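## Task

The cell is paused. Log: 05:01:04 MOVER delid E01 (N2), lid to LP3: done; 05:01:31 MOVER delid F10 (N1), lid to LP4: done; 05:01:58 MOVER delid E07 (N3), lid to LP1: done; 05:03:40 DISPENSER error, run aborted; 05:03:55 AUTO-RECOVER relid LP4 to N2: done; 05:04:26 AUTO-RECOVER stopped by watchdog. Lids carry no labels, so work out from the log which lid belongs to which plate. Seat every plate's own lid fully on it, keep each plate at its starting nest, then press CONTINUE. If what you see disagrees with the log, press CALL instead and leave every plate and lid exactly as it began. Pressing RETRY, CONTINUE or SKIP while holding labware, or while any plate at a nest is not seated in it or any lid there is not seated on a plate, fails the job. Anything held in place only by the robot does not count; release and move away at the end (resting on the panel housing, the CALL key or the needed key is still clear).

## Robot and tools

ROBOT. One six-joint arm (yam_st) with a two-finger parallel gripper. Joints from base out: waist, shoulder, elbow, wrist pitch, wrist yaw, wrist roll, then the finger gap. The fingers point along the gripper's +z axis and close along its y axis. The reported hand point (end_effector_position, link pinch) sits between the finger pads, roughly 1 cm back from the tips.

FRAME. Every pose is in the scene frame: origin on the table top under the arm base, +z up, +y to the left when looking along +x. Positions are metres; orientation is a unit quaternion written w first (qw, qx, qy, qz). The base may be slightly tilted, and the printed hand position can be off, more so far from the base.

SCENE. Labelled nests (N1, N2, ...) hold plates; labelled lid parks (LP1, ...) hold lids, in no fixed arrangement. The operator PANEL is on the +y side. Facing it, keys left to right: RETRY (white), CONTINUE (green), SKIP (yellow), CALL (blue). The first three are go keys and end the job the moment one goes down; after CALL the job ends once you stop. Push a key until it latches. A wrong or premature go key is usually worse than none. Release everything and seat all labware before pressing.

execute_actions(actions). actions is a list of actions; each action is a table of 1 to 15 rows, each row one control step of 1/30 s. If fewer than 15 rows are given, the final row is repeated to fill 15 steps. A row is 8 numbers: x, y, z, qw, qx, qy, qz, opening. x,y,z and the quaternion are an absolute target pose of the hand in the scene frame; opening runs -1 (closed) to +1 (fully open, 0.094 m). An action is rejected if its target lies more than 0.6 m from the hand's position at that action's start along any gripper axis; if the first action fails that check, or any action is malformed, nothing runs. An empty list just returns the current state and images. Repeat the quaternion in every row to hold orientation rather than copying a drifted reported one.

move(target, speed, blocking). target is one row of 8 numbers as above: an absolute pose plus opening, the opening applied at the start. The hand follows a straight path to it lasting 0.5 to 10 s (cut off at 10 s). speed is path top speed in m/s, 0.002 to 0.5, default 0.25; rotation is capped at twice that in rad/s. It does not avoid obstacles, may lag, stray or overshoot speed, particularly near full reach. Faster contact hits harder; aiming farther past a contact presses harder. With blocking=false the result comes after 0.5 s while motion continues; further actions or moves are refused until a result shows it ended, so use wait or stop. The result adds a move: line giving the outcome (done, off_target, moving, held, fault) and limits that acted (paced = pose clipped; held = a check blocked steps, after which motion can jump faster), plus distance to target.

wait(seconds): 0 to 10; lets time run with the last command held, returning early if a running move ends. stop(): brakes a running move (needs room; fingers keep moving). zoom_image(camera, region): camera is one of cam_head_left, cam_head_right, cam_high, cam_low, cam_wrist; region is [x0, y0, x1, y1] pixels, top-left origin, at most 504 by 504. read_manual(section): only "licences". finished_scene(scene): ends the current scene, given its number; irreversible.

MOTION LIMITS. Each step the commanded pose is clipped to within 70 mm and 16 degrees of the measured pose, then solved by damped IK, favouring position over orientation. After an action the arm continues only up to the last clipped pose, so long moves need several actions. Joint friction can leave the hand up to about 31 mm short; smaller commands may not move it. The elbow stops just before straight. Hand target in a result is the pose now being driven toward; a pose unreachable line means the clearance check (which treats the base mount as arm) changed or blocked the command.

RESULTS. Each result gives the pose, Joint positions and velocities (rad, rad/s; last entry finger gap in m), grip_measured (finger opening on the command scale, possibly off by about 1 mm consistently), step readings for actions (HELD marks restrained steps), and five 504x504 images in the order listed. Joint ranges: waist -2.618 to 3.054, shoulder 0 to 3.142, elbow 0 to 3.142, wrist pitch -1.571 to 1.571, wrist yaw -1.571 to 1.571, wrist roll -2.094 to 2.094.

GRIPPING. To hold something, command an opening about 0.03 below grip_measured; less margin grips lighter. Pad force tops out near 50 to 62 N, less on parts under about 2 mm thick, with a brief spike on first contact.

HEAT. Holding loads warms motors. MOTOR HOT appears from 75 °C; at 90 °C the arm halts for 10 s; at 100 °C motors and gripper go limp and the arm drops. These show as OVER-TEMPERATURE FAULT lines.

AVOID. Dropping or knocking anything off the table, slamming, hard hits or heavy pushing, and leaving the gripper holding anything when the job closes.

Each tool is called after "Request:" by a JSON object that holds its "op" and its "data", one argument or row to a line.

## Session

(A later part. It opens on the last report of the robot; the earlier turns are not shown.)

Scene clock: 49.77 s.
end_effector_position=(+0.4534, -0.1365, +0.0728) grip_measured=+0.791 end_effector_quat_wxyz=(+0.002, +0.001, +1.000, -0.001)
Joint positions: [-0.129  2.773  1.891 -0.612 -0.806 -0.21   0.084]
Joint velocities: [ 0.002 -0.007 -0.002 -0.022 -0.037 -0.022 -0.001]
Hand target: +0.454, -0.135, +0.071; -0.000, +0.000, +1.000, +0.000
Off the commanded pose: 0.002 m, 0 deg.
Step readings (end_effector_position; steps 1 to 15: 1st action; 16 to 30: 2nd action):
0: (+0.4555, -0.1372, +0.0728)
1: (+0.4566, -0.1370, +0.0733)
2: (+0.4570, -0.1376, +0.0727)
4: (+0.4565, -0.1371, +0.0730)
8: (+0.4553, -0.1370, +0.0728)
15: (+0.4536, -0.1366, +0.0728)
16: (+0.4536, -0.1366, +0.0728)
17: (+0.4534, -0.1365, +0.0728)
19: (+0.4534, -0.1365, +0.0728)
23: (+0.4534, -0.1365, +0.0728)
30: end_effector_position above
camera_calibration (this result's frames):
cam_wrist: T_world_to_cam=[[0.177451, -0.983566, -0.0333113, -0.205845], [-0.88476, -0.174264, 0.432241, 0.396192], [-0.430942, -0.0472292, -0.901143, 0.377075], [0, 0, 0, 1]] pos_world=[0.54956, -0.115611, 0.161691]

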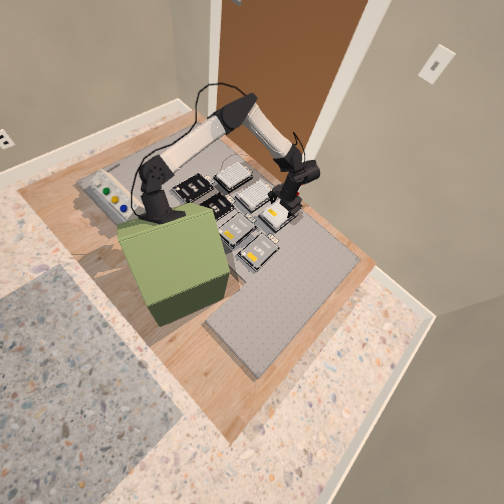

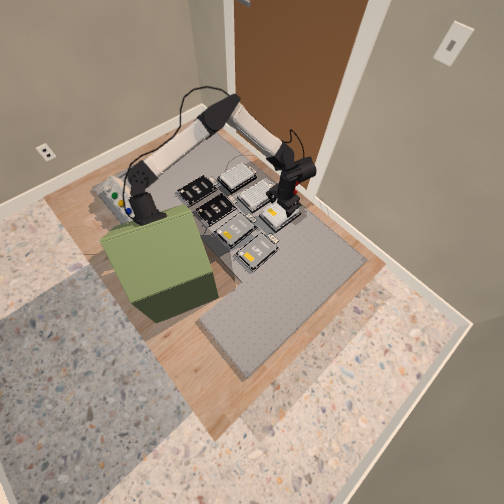

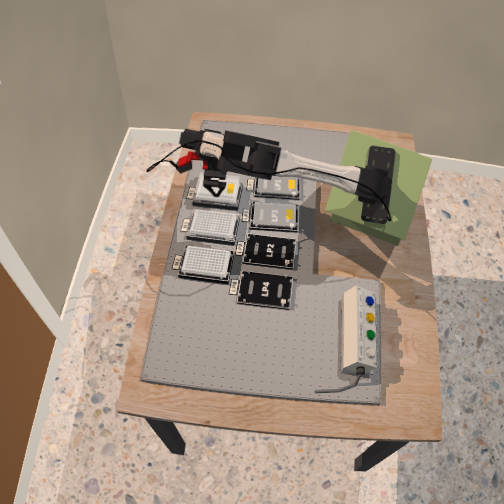

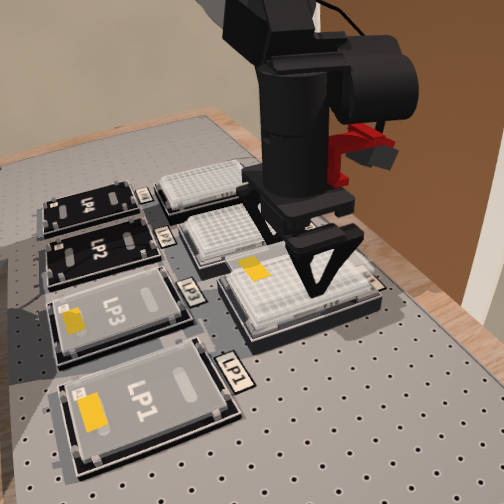

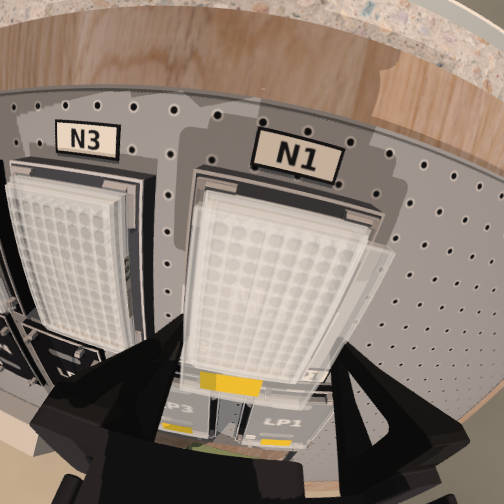

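Request:
{"op": "execute_actions", "data": {
  "actions": [
    [[0.468,-0.135,0.082,0,0,1,0,0.76],[0.440,-0.135,0.059,0,0,1,0,0.76],[0.468,-0.135,0.081,0,0,1,0,0.76],[0.440,-0.135,0.058,0,0,1,0,0.76],[0.468,-0.135,0.080,0,0,1,0,0.76],[0.440,-0.135,0.057,0,0,1,0,0.76],[0.468,-0.135,0.079,0,0,1,0,0.76],[0.440,-0.135,0.056,0,0,1,0,0.76],[0.468,-0.135,0.078,0,0,1,0,0.76],[0.440,-0.135,0.055,0,0,1,0,0.76],[0.468,-0.135,0.078,0,0,1,0,0.76],[0.440,-0.135,0.054,0,0,1,0,0.76],[0.468,-0.135,0.078,0,0,1,0,0.76],[0.440,-0.135,0.054,0,0,1,0,0.76],[0.454,-0.135,0.066,0,0,1,0,0.76]]
  ]
}}

Request:
{"op": "zoom_image", "data": {
  "camera": "cam_wrist",
  "region": [160, 150, 420, 410]
}}

Request:
{"op": "zoom_image", "data": {
  "camera": "cam_low",
  "region": [200, 220, 400, 360]
}}

Scene clock: 51.07 s.
end_effector_position=(+0.4544, -0.1372, +0.0688) grip_measured=+0.791 end_effector_quat_wxyz=(+0.004, -0.000, +1.000, -0.001)
Joint positions: [-0.125  2.781  1.891 -0.593 -0.807 -0.2    0.084]
Joint velocities: [-0.002 -0.007  0.007 -0.051 -0.081 -0.081 -0.001]
Hand target: +0.454, -0.135, +0.066; +0.000, -0.000, +1.000, -0.000
Off the commanded pose: 0.004 m, 0 deg.
Step readings (end_effector_position):
0: (+0.4534, -0.1365, +0.0728)
1: (+0.4542, -0.1358, +0.0736)
2: (+0.4549, -0.1367, +0.0729)
4: (+0.4561, -0.1367, +0.0732)
8: (+0.4560, -0.1370, +0.0718)
15: end_effector_position above
camera_calibration (this result's frames):
cam_wrist: T_world_to_cam=[[0.18, -0.983125, -0.0326501, -0.208], [-0.886376, -0.1765, 0.428001, 0.399343], [-0.426541, -0.0480997, -0.903189, 0.371946], [0, 0, 0, 1]] pos_world=[0.550058, -0.116115, 0.158227]

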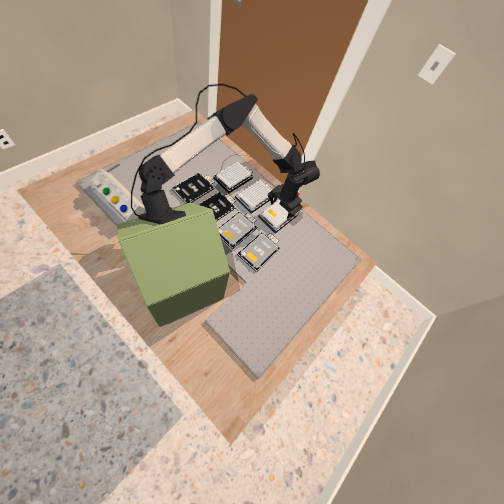

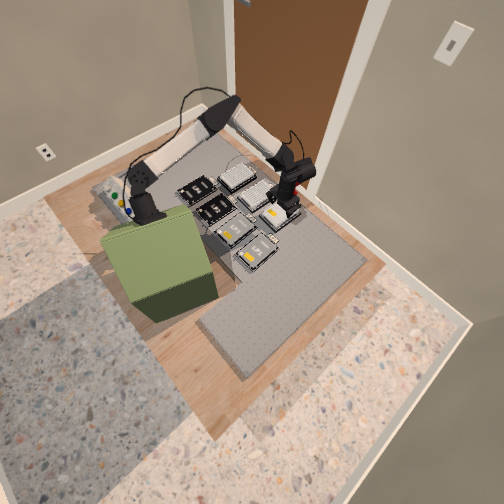

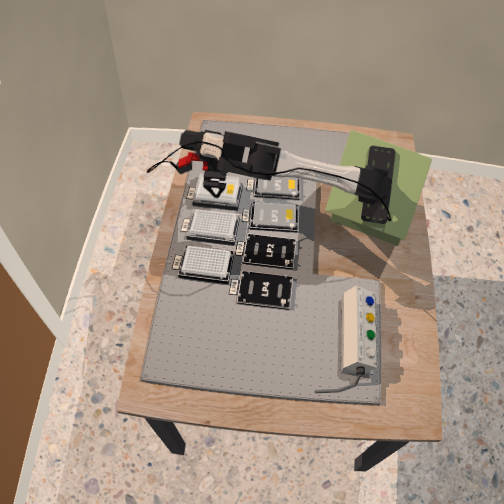

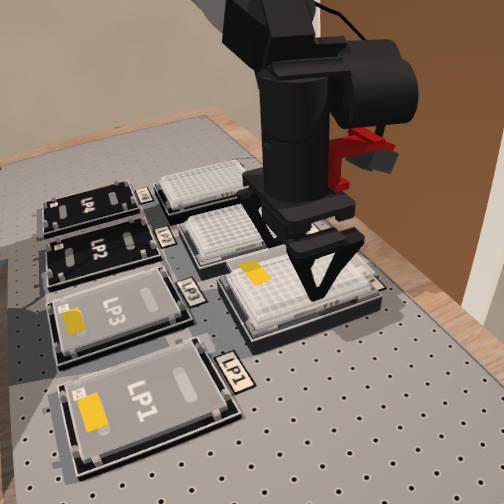

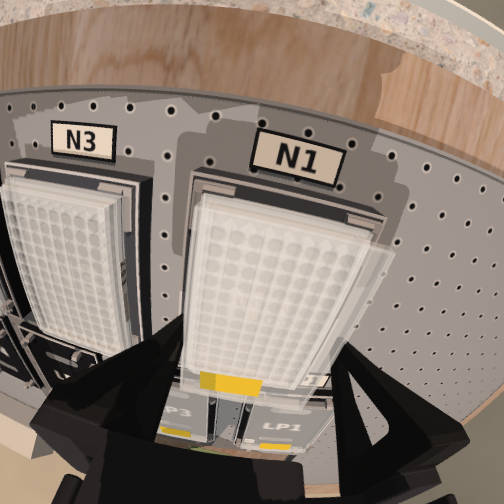

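Region (160, 150, 420, 410) of cam_wrist's 504x504 image, scaled by 1.938, with more detail than that image has.

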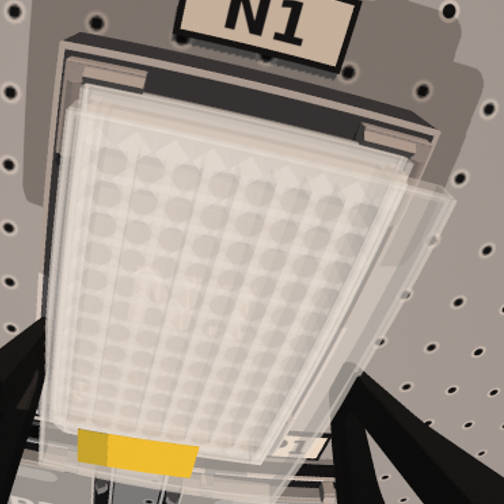

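Region (200, 220, 400, 360) of cam_low's 504x504 image, scaled by 2.520, with more detail than that image has; it fills the top 353 rows of this view, and the rest is white.

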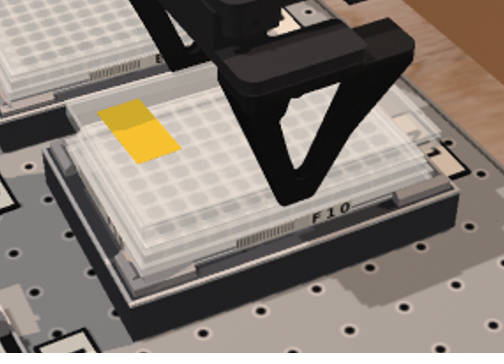

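Request:
{"op": "execute_actions", "data": {
  "actions": [
    [[0.469,-0.122,0.066,0,0,1,0,0.76],[0.442,-0.148,0.0655,0,0,1,0,0.76],[0.469,-0.122,0.065,0,0,1,0,0.76],[0.442,-0.148,0.0645,0,0,1,0,0.76],[0.469,-0.122,0.064,0,0,1,0,0.76],[0.442,-0.148,0.0635,0,0,1,0,0.76],[0.469,-0.122,0.063,0,0,1,0,0.76],[0.442,-0.148,0.063,0,0,1,0,0.76],[0.469,-0.122,0.063,0,0,1,0,0.76],[0.442,-0.148,0.063,0,0,1,0,0.76],[0.469,-0.122,0.063,0,0,1,0,0.76],[0.442,-0.148,0.063,0,0,1,0,0.76],[0.469,-0.122,0.063,0,0,1,0,0.76],[0.442,-0.148,0.063,0,0,1,0,0.76],[0.4555,-0.135,0.063,0,0,1,0,0.76]]
  ]
}}

Request:
{"op": "zoom_image", "data": {
  "camera": "cam_wrist",
  "region": [160, 150, 420, 410]
}}

Request:
{"op": "zoom_image", "data": {
  "camera": "cam_low",
  "region": [200, 220, 400, 360]
}}

Scene clock: 53.70 s.
end_effector_position=(+0.4586, -0.1337, +0.0663) grip_measured=+0.791 end_effector_quat_wxyz=(+0.004, -0.005, +1.000, -0.001)
Joint positions: [-0.115  2.785  1.908 -0.594 -0.807 -0.194  0.084]
Joint velocities: [-0.012 -0.012  0.022 -0.037  0.066  0.007  0.002]
Hand target: +0.455, -0.135, +0.063; -0.000, +0.000, +1.000, -0.000
Off the commanded pose: 0.005 m, 1 deg.
Step readings (end_effector_position):
0: (+0.4541, -0.1372, +0.0688)
1: (+0.4549, -0.1363, +0.0691)
2: (+0.4553, -0.1365, +0.0690)
4: (+0.4580, -0.1354, +0.0693)
8: (+0.4601, -0.1340, +0.0684)
15: end_effector_position above
camera_calibration (this result's frames):
cam_wrist: T_world_to_cam=[[0.189143, -0.981405, -0.0327039, -0.209354], [-0.885179, -0.184826, 0.426962, 0.403163], [-0.425067, -0.0518082, -0.903678, 0.370461], [0, 0, 0, 1]] pos_world=[0.553941, -0.111753, 0.155795]

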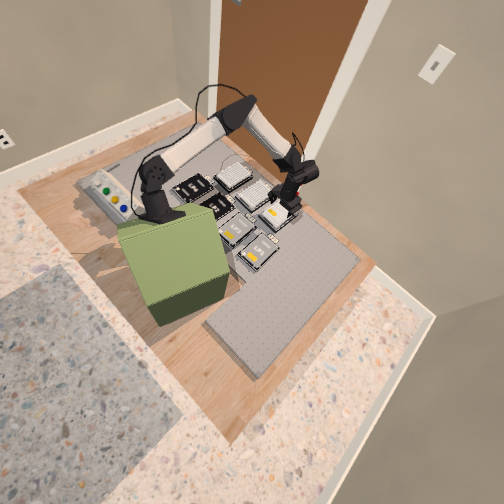

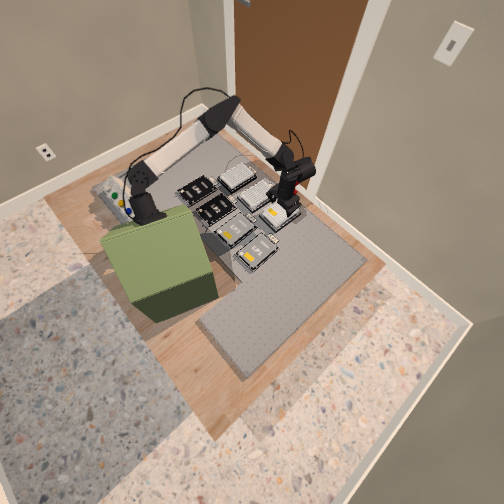

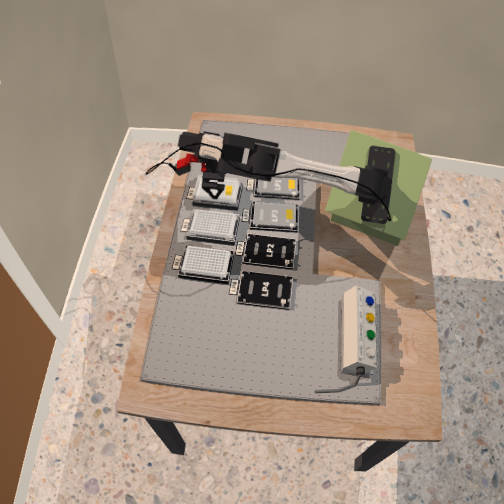

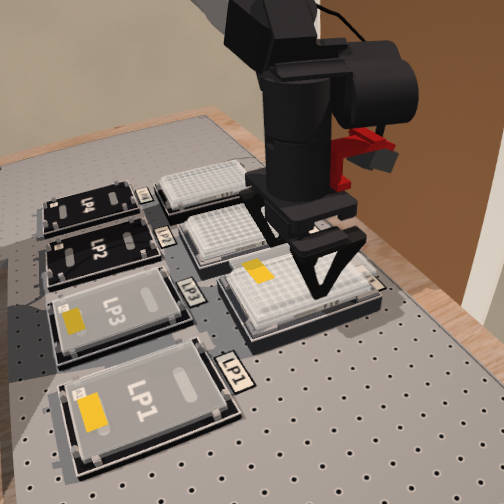

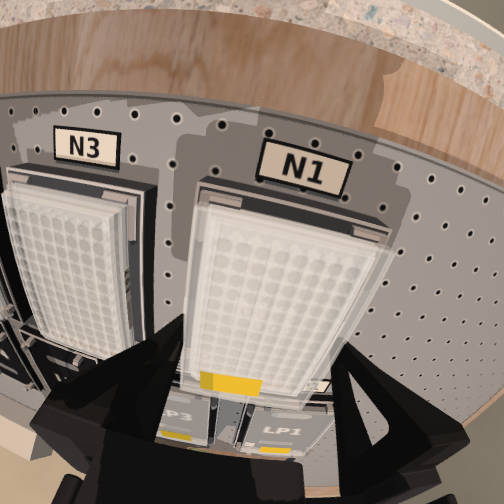

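Region (160, 150, 420, 410) of cam_wrist's 504x504 image, scaled by 1.938, with more detail than that image has.

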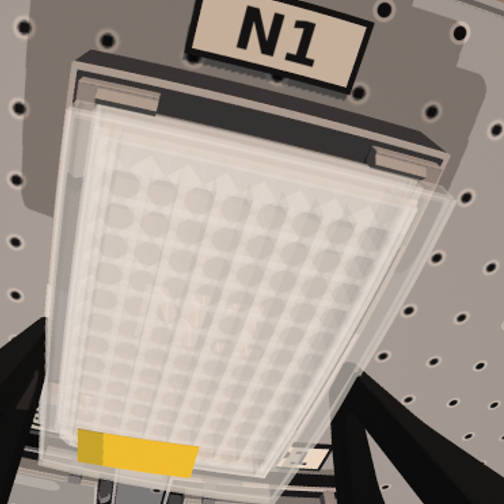

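Region (200, 220, 400, 360) of cam_low's 504x504 image, scaled by 2.520, with more detail than that image has; it fills the top 353 rows of this view, and the rest is white.

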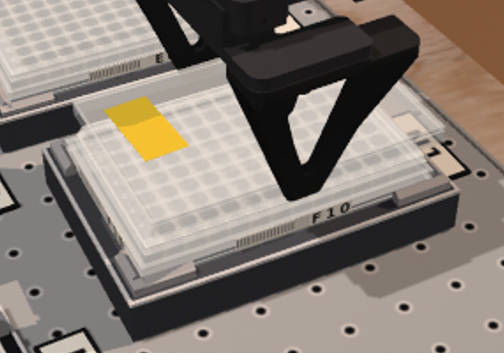

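Request:
{"op": "execute_actions", "data": {
  "actions": [
    [[0.4405,-0.1488,0.062,0,0,1,0,0.76],[0.4665,-0.1228,0.0615,0,0,1,0,0.76],[0.4405,-0.1488,0.061,0,0,1,0,0.76],[0.4665,-0.1228,0.0605,0,0,1,0,0.76],[0.4405,-0.1488,0.060,0,0,1,0,0.76],[0.4665,-0.1228,0.0595,0,0,1,0,0.76],[0.4405,-0.1488,0.059,0,0,1,0,0.76],[0.4665,-0.1228,0.059,0,0,1,0,0.76],[0.4405,-0.1488,0.059,0,0,1,0,0.76],[0.4665,-0.1228,0.059,0,0,1,0,0.76],[0.4405,-0.1488,0.059,0,0,1,0,0.76],[0.4665,-0.1228,0.059,0,0,1,0,0.76],[0.4405,-0.1488,0.059,0,0,1,0,0.76],[0.4665,-0.1228,0.059,0,0,1,0,0.76],[0.4535,-0.1358,0.059,0,0,1,0,0.76]]
  ]
}}

Request:
{"op": "zoom_image", "data": {
  "camera": "cam_wrist",
  "region": [170, 170, 410, 300]
}}

Request:
{"op": "zoom_image", "data": {
  "camera": "cam_low",
  "region": [200, 230, 400, 350]
}}

Scene clock: 55.23 s.
end_effector_position=(+0.4572, -0.1335, +0.0627) grip_measured=+0.791 end_effector_quat_wxyz=(+0.004, -0.002, +1.000, -0.000)
Joint positions: [-0.109  2.788  1.902 -0.581 -0.807 -0.183  0.084]
Joint velocities: [ 0.007  0.007  0.007  0.022  0.037  0.007 -0.   ]
Hand target: +0.454, -0.136, +0.059; +0.000, -0.000, +1.000, +0.000
Off the commanded pose: 0.006 m, 0 deg.
Step readings (end_effector_position):
0: (+0.4585, -0.1337, +0.0663)
1: (+0.4580, -0.1342, +0.0660)
2: (+0.4581, -0.1340, +0.0659)
4: (+0.4565, -0.1345, +0.0650)
8: (+0.4561, -0.1339, +0.0637)
15: end_effector_position above
camera_calibration (this result's frames):
cam_wrist: T_world_to_cam=[[0.183631, -0.982411, -0.0338744, -0.206518], [-0.885514, -0.180284, 0.428208, 0.404243], [-0.426784, -0.0486361, -0.903045, 0.367782], [0, 0, 0, 1]] pos_world=[0.552849, -0.112119, 0.152028]

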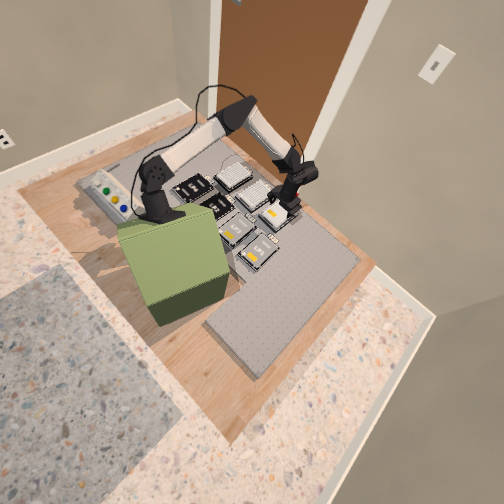

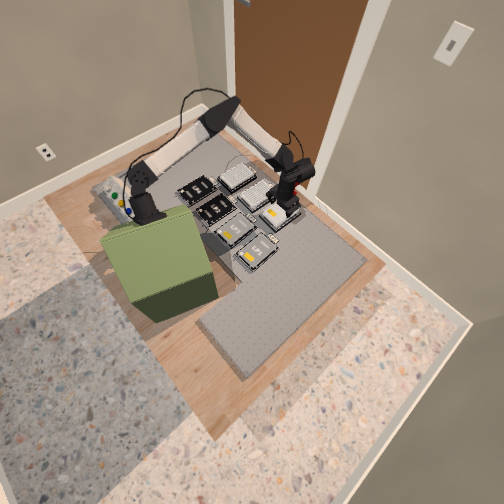

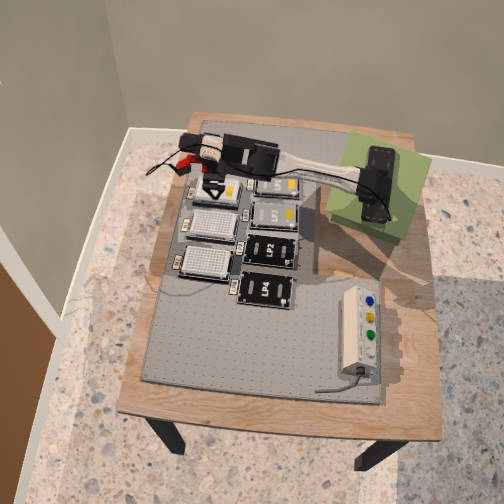

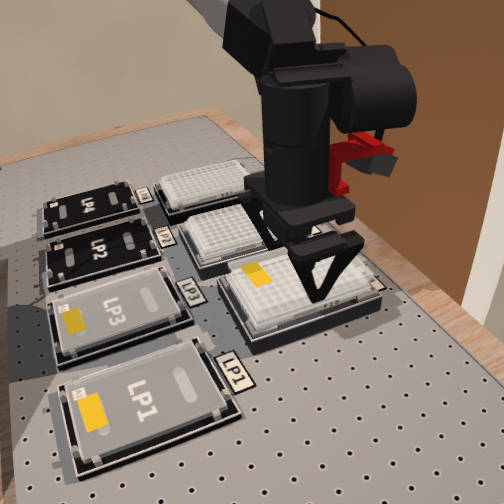

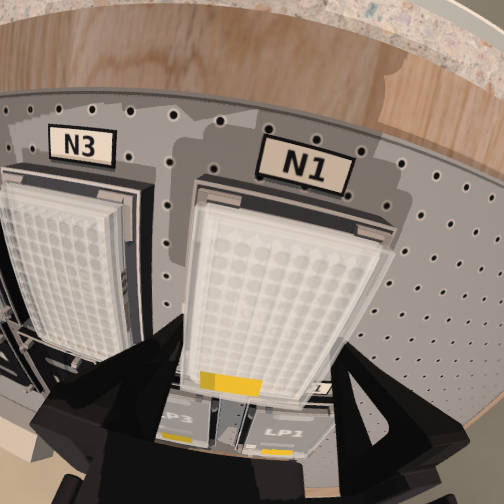

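Region (170, 170, 410, 300) of cam_wrist's 504x504 image, scaled by 2.100, with more detail than that image has; it fills the top 273 rows of this view, and the rest is white.

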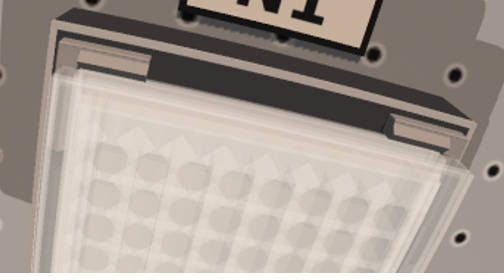

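Region (200, 230, 400, 350) of cam_low's 504x504 image, scaled by 2.520, with more detail than that image has; it fills the top 302 rows of this view, and the rest is white.

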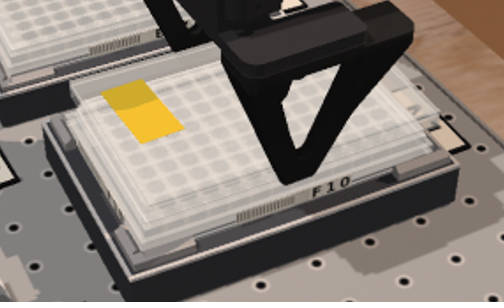

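Request:
{"op": "execute_actions", "data": {
  "actions": [
    [[0.440,-0.1502,0.059,0,0,1,0,0.76],[0.466,-0.1242,0.059,0,0,1,0,0.76],[0.440,-0.1502,0.059,0,0,1,0,0.76],[0.466,-0.1242,0.059,0,0,1,0,0.76],[0.440,-0.1502,0.059,0,0,1,0,0.76],[0.466,-0.1242,0.059,0,0,1,0,0.76],[0.440,-0.1502,0.0585,0,0,1,0,0.76],[0.466,-0.1242,0.058,0,0,1,0,0.76],[0.440,-0.1502,0.0575,0,0,1,0,0.76],[0.466,-0.1242,0.057,0,0,1,0,0.76],[0.440,-0.1502,0.0565,0,0,1,0,0.76],[0.466,-0.1242,0.056,0,0,1,0,0.76],[0.440,-0.1502,0.0555,0,0,1,0,0.76],[0.466,-0.1242,0.055,0,0,1,0,0.76],[0.453,-0.1372,0.055,0,0,1,0,0.76]]
  ]
}}

Request:
{"op": "zoom_image", "data": {
  "camera": "cam_wrist",
  "region": [170, 170, 410, 300]
}}

Request:
{"op": "zoom_image", "data": {
  "camera": "cam_low",
  "region": [200, 230, 400, 350]
}}

Scene clock: 56.63 s.
end_effector_position=(+0.4572, -0.1348, +0.0612) grip_measured=+0.791 end_effector_quat_wxyz=(+0.004, -0.001, +1.000, -0.001)
Joint positions: [-0.109  2.793  1.904 -0.576 -0.807 -0.18   0.084]
Joint velocities: [-0.017  0.027  0.012 -0.081  0.022 -0.022 -0.   ]
Hand target: +0.453, -0.137, +0.055; -0.000, +0.000, +1.000, -0.000
Off the commanded pose: 0.008 m, 1 deg.
Step readings (end_effector_position):
0: (+0.4573, -0.1335, +0.0627)
1: (+0.4570, -0.1341, +0.0626)
2: (+0.4574, -0.1337, +0.0628)
4: (+0.4571, -0.1341, +0.0626)
8: (+0.4569, -0.1349, +0.0624)
15: end_effector_position above
camera_calibration (this result's frames):
cam_wrist: T_world_to_cam=[[0.182558, -0.982626, -0.0334569, -0.207388], [-0.886273, -0.179199, 0.427092, 0.4052], [-0.425667, -0.048317, -0.903589, 0.365961], [0, 0, 0, 1]] pos_world=[0.552755, -0.113491, 0.150683]

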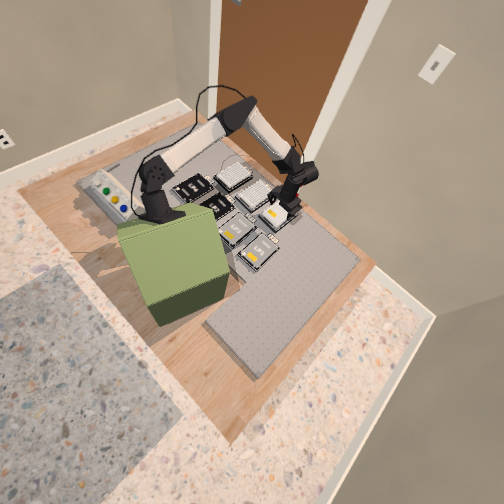

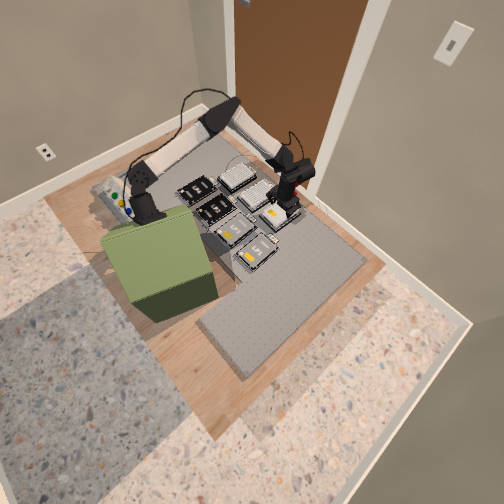

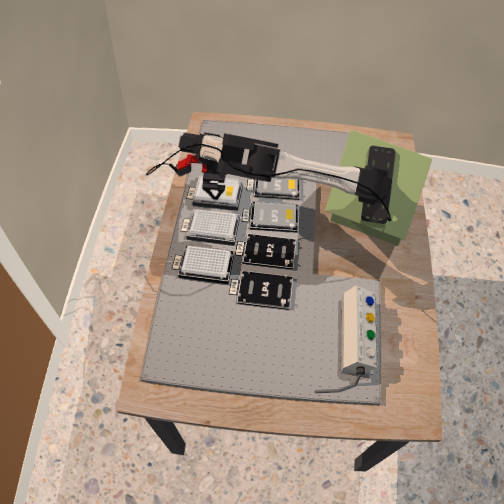

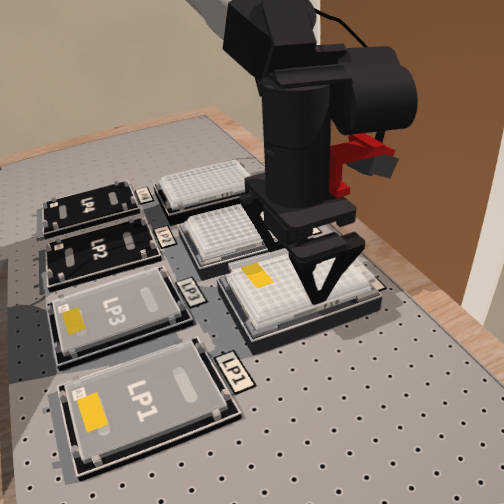

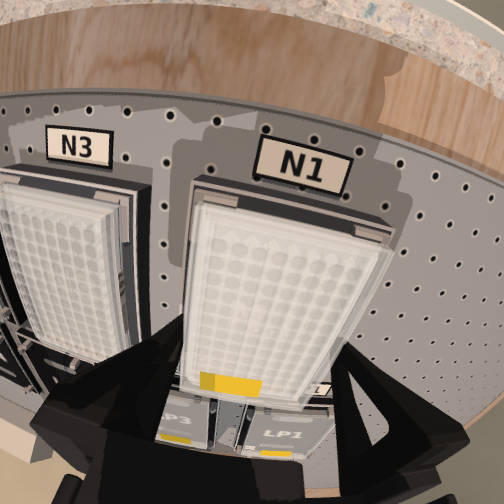

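Region (170, 170, 410, 300) of cam_wrist's 504x504 image, scaled by 2.100, with more detail than that image has; it fills the top 273 rows of this view, and the rest is white.

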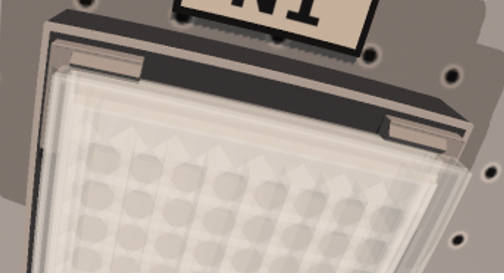

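Region (200, 230, 400, 350) of cam_low's 504x504 image, scaled by 2.520, with more detail than that image has; it fills the top 302 rows of this view, and the rest is white.

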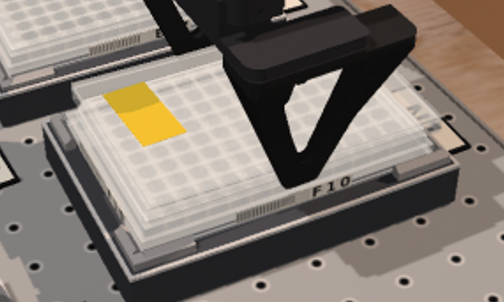

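Request:
{"op": "zoom_image", "data": {
  "camera": "cam_wrist",
  "region": [160, 310, 360, 430]
}}

Request:
{"op": "zoom_image", "data": {
  "camera": "cam_low",
  "region": [210, 250, 290, 340]
}}

Request:
{"op": "zoom_image", "data": {
  "camera": "cam_low",
  "region": [320, 240, 400, 320]
}}

Region (160, 310, 360, 430) of cam_wrist's 504x504 image, scaled by 2.520, with more detail than that image has; it fills the top 302 rows of this view, and the rest is white.

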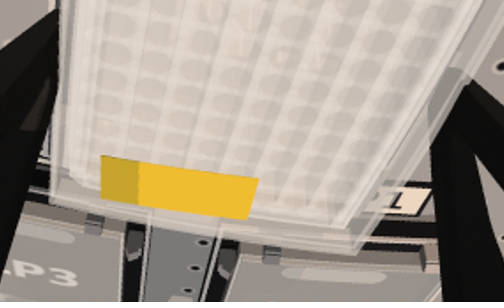

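Region (210, 250, 290, 340) of cam_low's 504x504 image, scaled by 5.600, with more detail than that image has.

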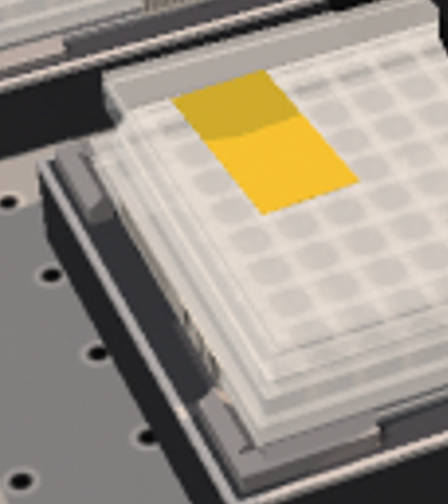

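Region (320, 240, 400, 320) of cam_low's 504x504 image, scaled by 6.300, with more detail than that image has.

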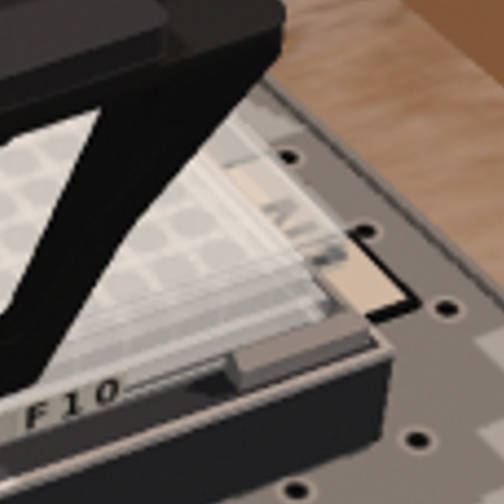

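Request:
{"op": "execute_actions", "data": {
  "actions": [
    [[0.440,-0.1502,0.061,0,0,1,0,0.76],[0.465,-0.1242,0.062,0,0,1,0,0.76],[0.438,-0.1502,0.062,0,0,1,0,0.76],[0.464,-0.1242,0.062,0,0,1,0,0.76],[0.4375,-0.1502,0.061,0,0,1,0,0.76],[0.4635,-0.1242,0.060,0,0,1,0,0.76],[0.4375,-0.1502,0.060,0,0,1,0,0.76],[0.4635,-0.1242,0.060,0,0,1,0,0.76],[0.4375,-0.1502,0.060,0,0,1,0,0.76],[0.4635,-0.1242,0.060,0,0,1,0,0.76],[0.4375,-0.1502,0.060,0,0,1,0,0.76],[0.4635,-0.1242,0.060,0,0,1,0,0.76],[0.4375,-0.1502,0.060,0,0,1,0,0.76],[0.4635,-0.1242,0.060,0,0,1,0,0.76],[0.4505,-0.1372,0.060,0,0,1,0,0.76]]
  ]
}}

Request:
{"op": "zoom_image", "data": {
  "camera": "cam_low",
  "region": [210, 250, 290, 340]
}}

Request:
{"op": "zoom_image", "data": {
  "camera": "cam_low",
  "region": [320, 240, 400, 320]
}}

Scene clock: 58.60 s.
end_effector_position=(+0.4524, -0.1364, +0.0605) grip_measured=+0.791 end_effector_quat_wxyz=(+0.002, -0.001, +1.000, +0.002)
Joint positions: [-0.113  2.793  1.888 -0.57  -0.812 -0.19   0.084]
Joint velocities: [-0.017 -0.017  0.002 -0.066 -0.037 -0.007  0.   ]
Hand target: +0.451, -0.137, +0.060; +0.000, -0.000, +1.000, +0.000
Off the commanded pose: 0.002 m, 0 deg.
Step readings (end_effector_position):
0: (+0.4572, -0.1348, +0.0612)
1: (+0.4567, -0.1354, +0.0614)
2: (+0.4562, -0.1353, +0.0614)
4: (+0.4540, -0.1364, +0.0614)
8: (+0.4521, -0.1367, +0.0607)
15: end_effector_position above
camera_calibration (this result's frames):
cam_wrist: T_world_to_cam=[[0.182044, -0.982487, -0.0397382, -0.207527], [-0.88478, -0.181303, 0.429294, 0.399841], [-0.42898, -0.0429907, -0.90229, 0.365314], [0, 0, 0, 1]] pos_world=[0.548263, -0.115695, 0.149723]

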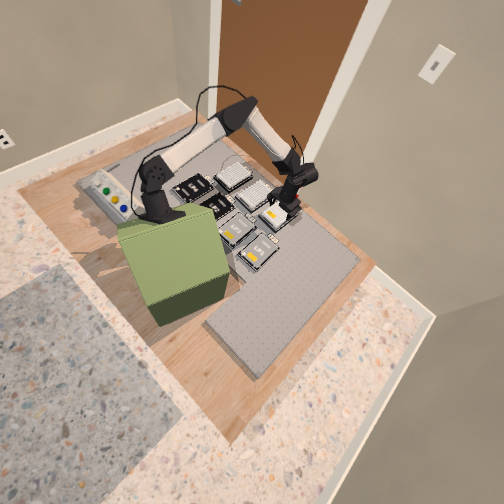

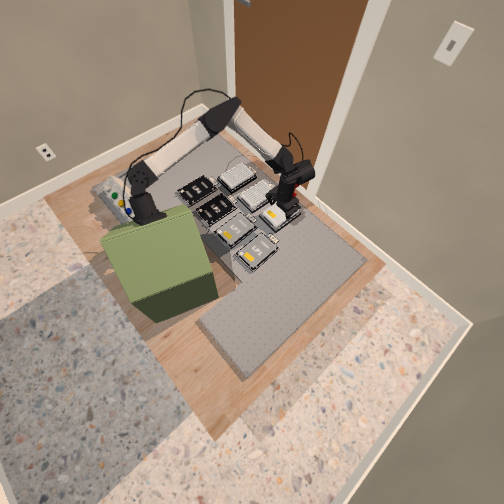

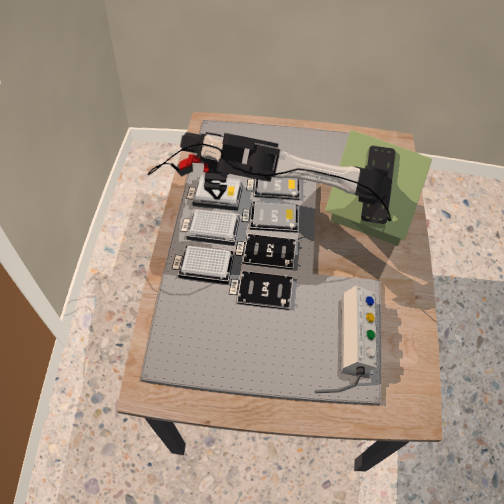

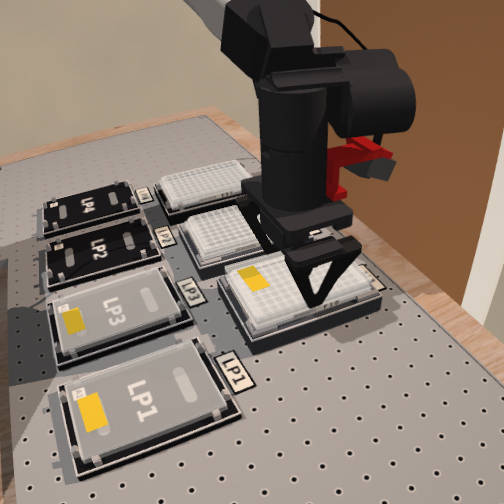

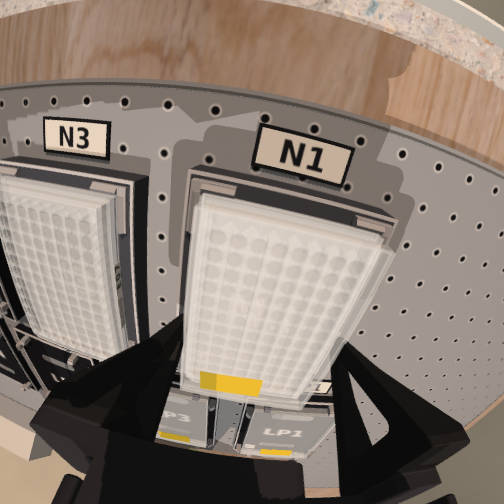

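Region (210, 250, 290, 340) of cam_low's 504x504 image, scaled by 5.600, with more detail than that image has.

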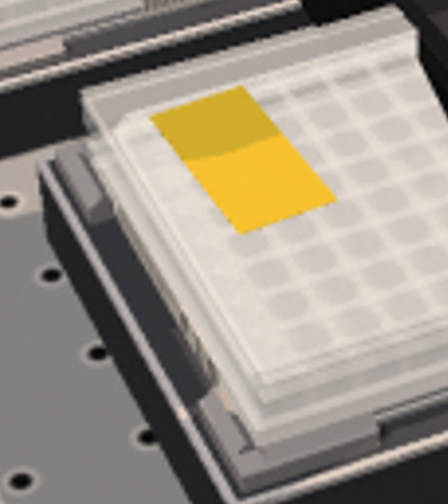

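Region (320, 240, 400, 320) of cam_low's 504x504 image, scaled by 6.300, with more detail than that image has.

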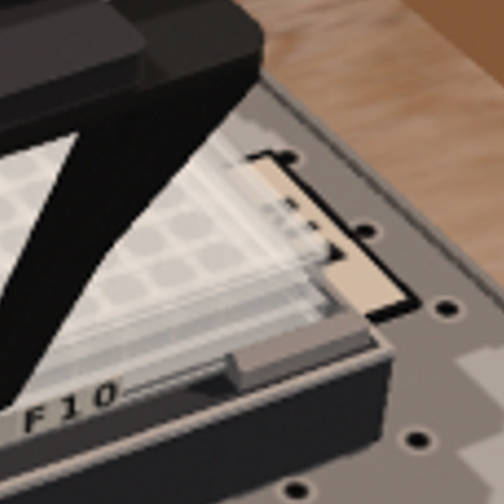

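Request:
{"op": "execute_actions", "data": {
  "actions": [
    [[0.465,-0.123,0.060,0,0,1,0,0.76],[0.439,-0.149,0.060,0,0,1,0,0.76],[0.465,-0.123,0.060,0,0,1,0,0.76],[0.439,-0.149,0.060,0,0,1,0,0.76],[0.465,-0.123,0.060,0,0,1,0,0.76],[0.439,-0.149,0.060,0,0,1,0,0.76],[0.465,-0.123,0.060,0,0,1,0,0.76],[0.439,-0.149,0.060,0,0,1,0,0.76],[0.465,-0.123,0.060,0,0,1,0,0.76],[0.439,-0.149,0.060,0,0,1,0,0.76],[0.452,-0.136,0.060,0,0,1,0,0.76]]
  ]
}}

Scene clock: 59.60 s.
end_effector_position=(+0.4522, -0.1364, +0.0603) grip_measured=+0.791 end_effector_quat_wxyz=(+0.002, -0.002, +1.000, +0.002)
Joint positions: [-0.112  2.793  1.888 -0.572 -0.81  -0.19   0.084]
Joint velocities: [-0.007 -0.002  0.002  0.051  0.007 -0.037 -0.001]
Hand target: +0.452, -0.136, +0.060; -0.000, +0.000, +1.000, -0.000
Off the commanded pose: 0.001 m, 0 deg.
Step readings (end_effector_position):
0: (+0.4524, -0.1364, +0.0605)
1: (+0.4526, -0.1360, +0.0605)
2: (+0.4524, -0.1363, +0.0604)
4: (+0.4527, -0.1360, +0.0603)
8: (+0.4525, -0.1361, +0.0603)
15: end_effector_position above
camera_calibration (this result's frames):
cam_wrist: T_world_to_cam=[[0.182427, -0.982465, -0.0385109, -0.20768], [-0.883985, -0.181037, 0.43104, 0.399344], [-0.430453, -0.0445904, -0.901511, 0.365494], [0, 0, 0, 1]] pos_world=[0.548229, -0.115444, 0.149366]

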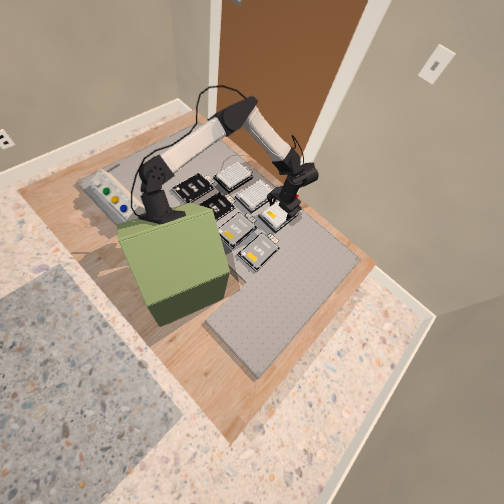

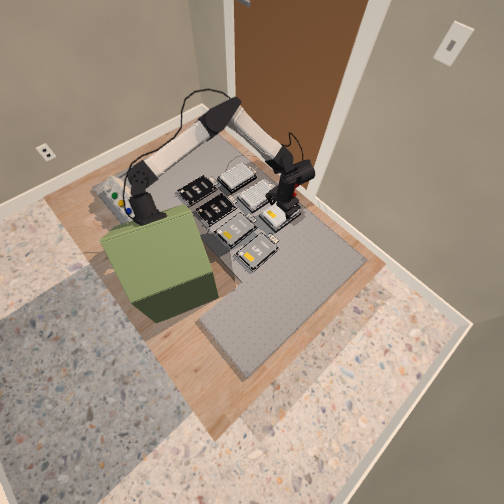

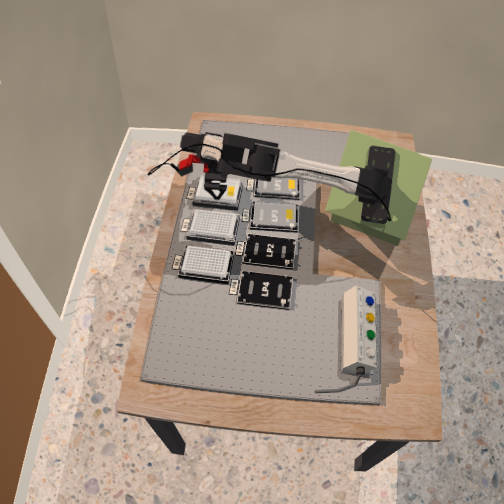

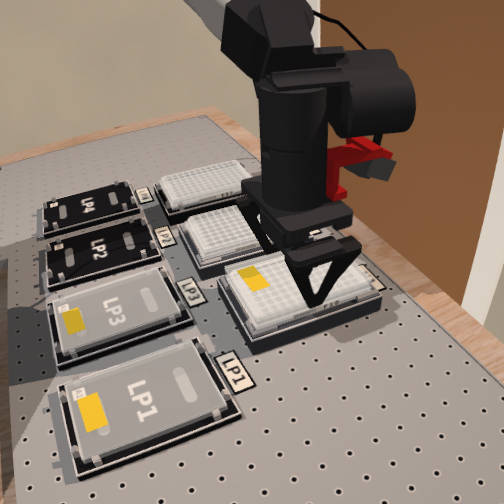

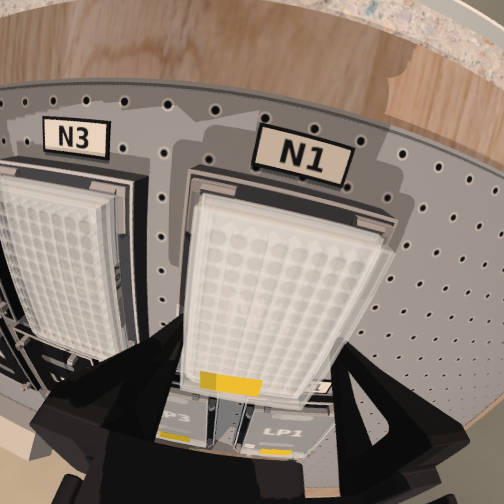

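Request:
{"op": "execute_actions", "data": {
  "actions": [
    [[0.474,-0.117,0.060,0,0,1,0,0.76],[0.434,-0.153,0.060,0,0,1,0,0.76],[0.474,-0.117,0.060,0,0,1,0,0.76],[0.434,-0.153,0.060,0,0,1,0,0.76],[0.474,-0.117,0.060,0,0,1,0,0.76],[0.434,-0.153,0.060,0,0,1,0,0.76],[0.474,-0.117,0.060,0,0,1,0,0.76],[0.434,-0.153,0.060,0,0,1,0,0.76],[0.474,-0.117,0.060,0,0,1,0,0.76],[0.434,-0.153,0.060,0,0,1,0,0.76],[0.474,-0.117,0.060,0,0,1,0,0.76],[0.434,-0.153,0.060,0,0,1,0,0.76],[0.454,-0.135,0.060,0,0,1,0,0.76]]
  ]
}}

Scene clock: 60.77 s.
end_effector_position=(+0.4539, -0.1355, +0.0607) grip_measured=+0.791 end_effector_quat_wxyz=(+0.001, -0.002, +1.000, +0.000)
Joint positions: [-0.11   2.793  1.896 -0.578 -0.807 -0.189  0.084]
Joint velocities: [ 0.002  0.002  0.002 -0.066 -0.022  0.037 -0.   ]
Hand target: +0.454, -0.135, +0.060; -0.000, +0.000, +1.000, -0.000
Off the commanded pose: 0.001 m, 0 deg.
Step readings (end_effector_position):
0: (+0.4522, -0.1364, +0.0603)
1: (+0.4538, -0.1351, +0.0608)
2: (+0.4534, -0.1360, +0.0604)
4: (+0.4543, -0.1350, +0.0609)
8: (+0.4538, -0.1355, +0.0605)
15: end_effector_position above
camera_calibration (this result's frames):
cam_wrist: T_world_to_cam=[[0.183823, -0.982309, -0.0357564, -0.207854], [-0.883586, -0.181068, 0.431845, 0.400609], [-0.43068, -0.047789, -0.901239, 0.366267], [0, 0, 0, 1]] pos_world=[0.549924, -0.114136, 0.149661]

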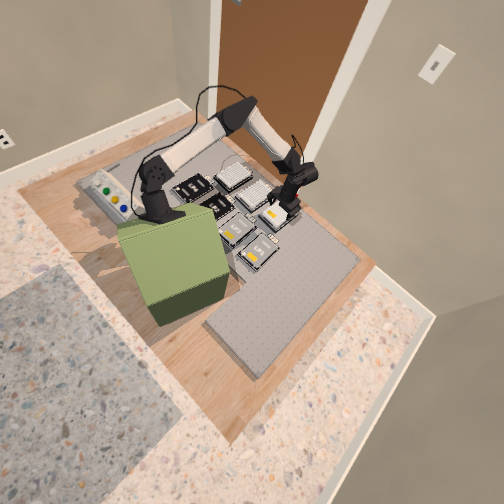

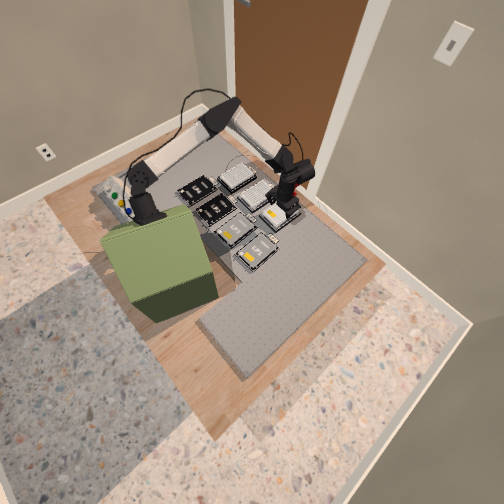

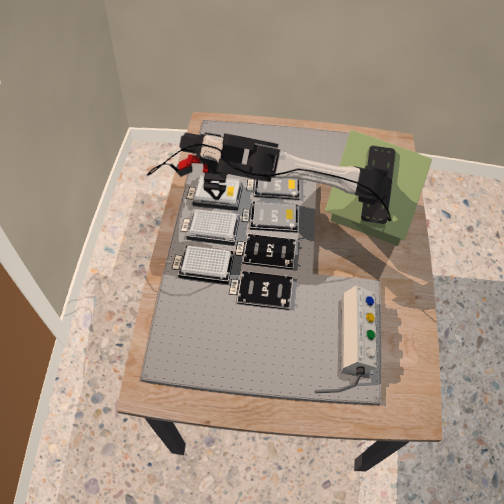

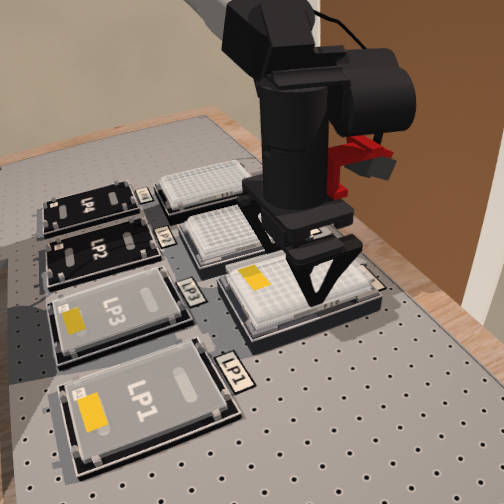

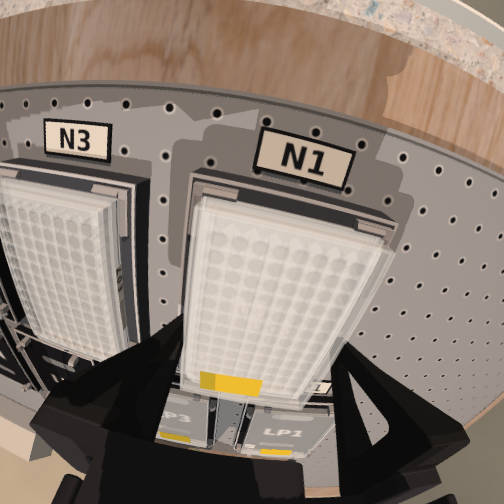

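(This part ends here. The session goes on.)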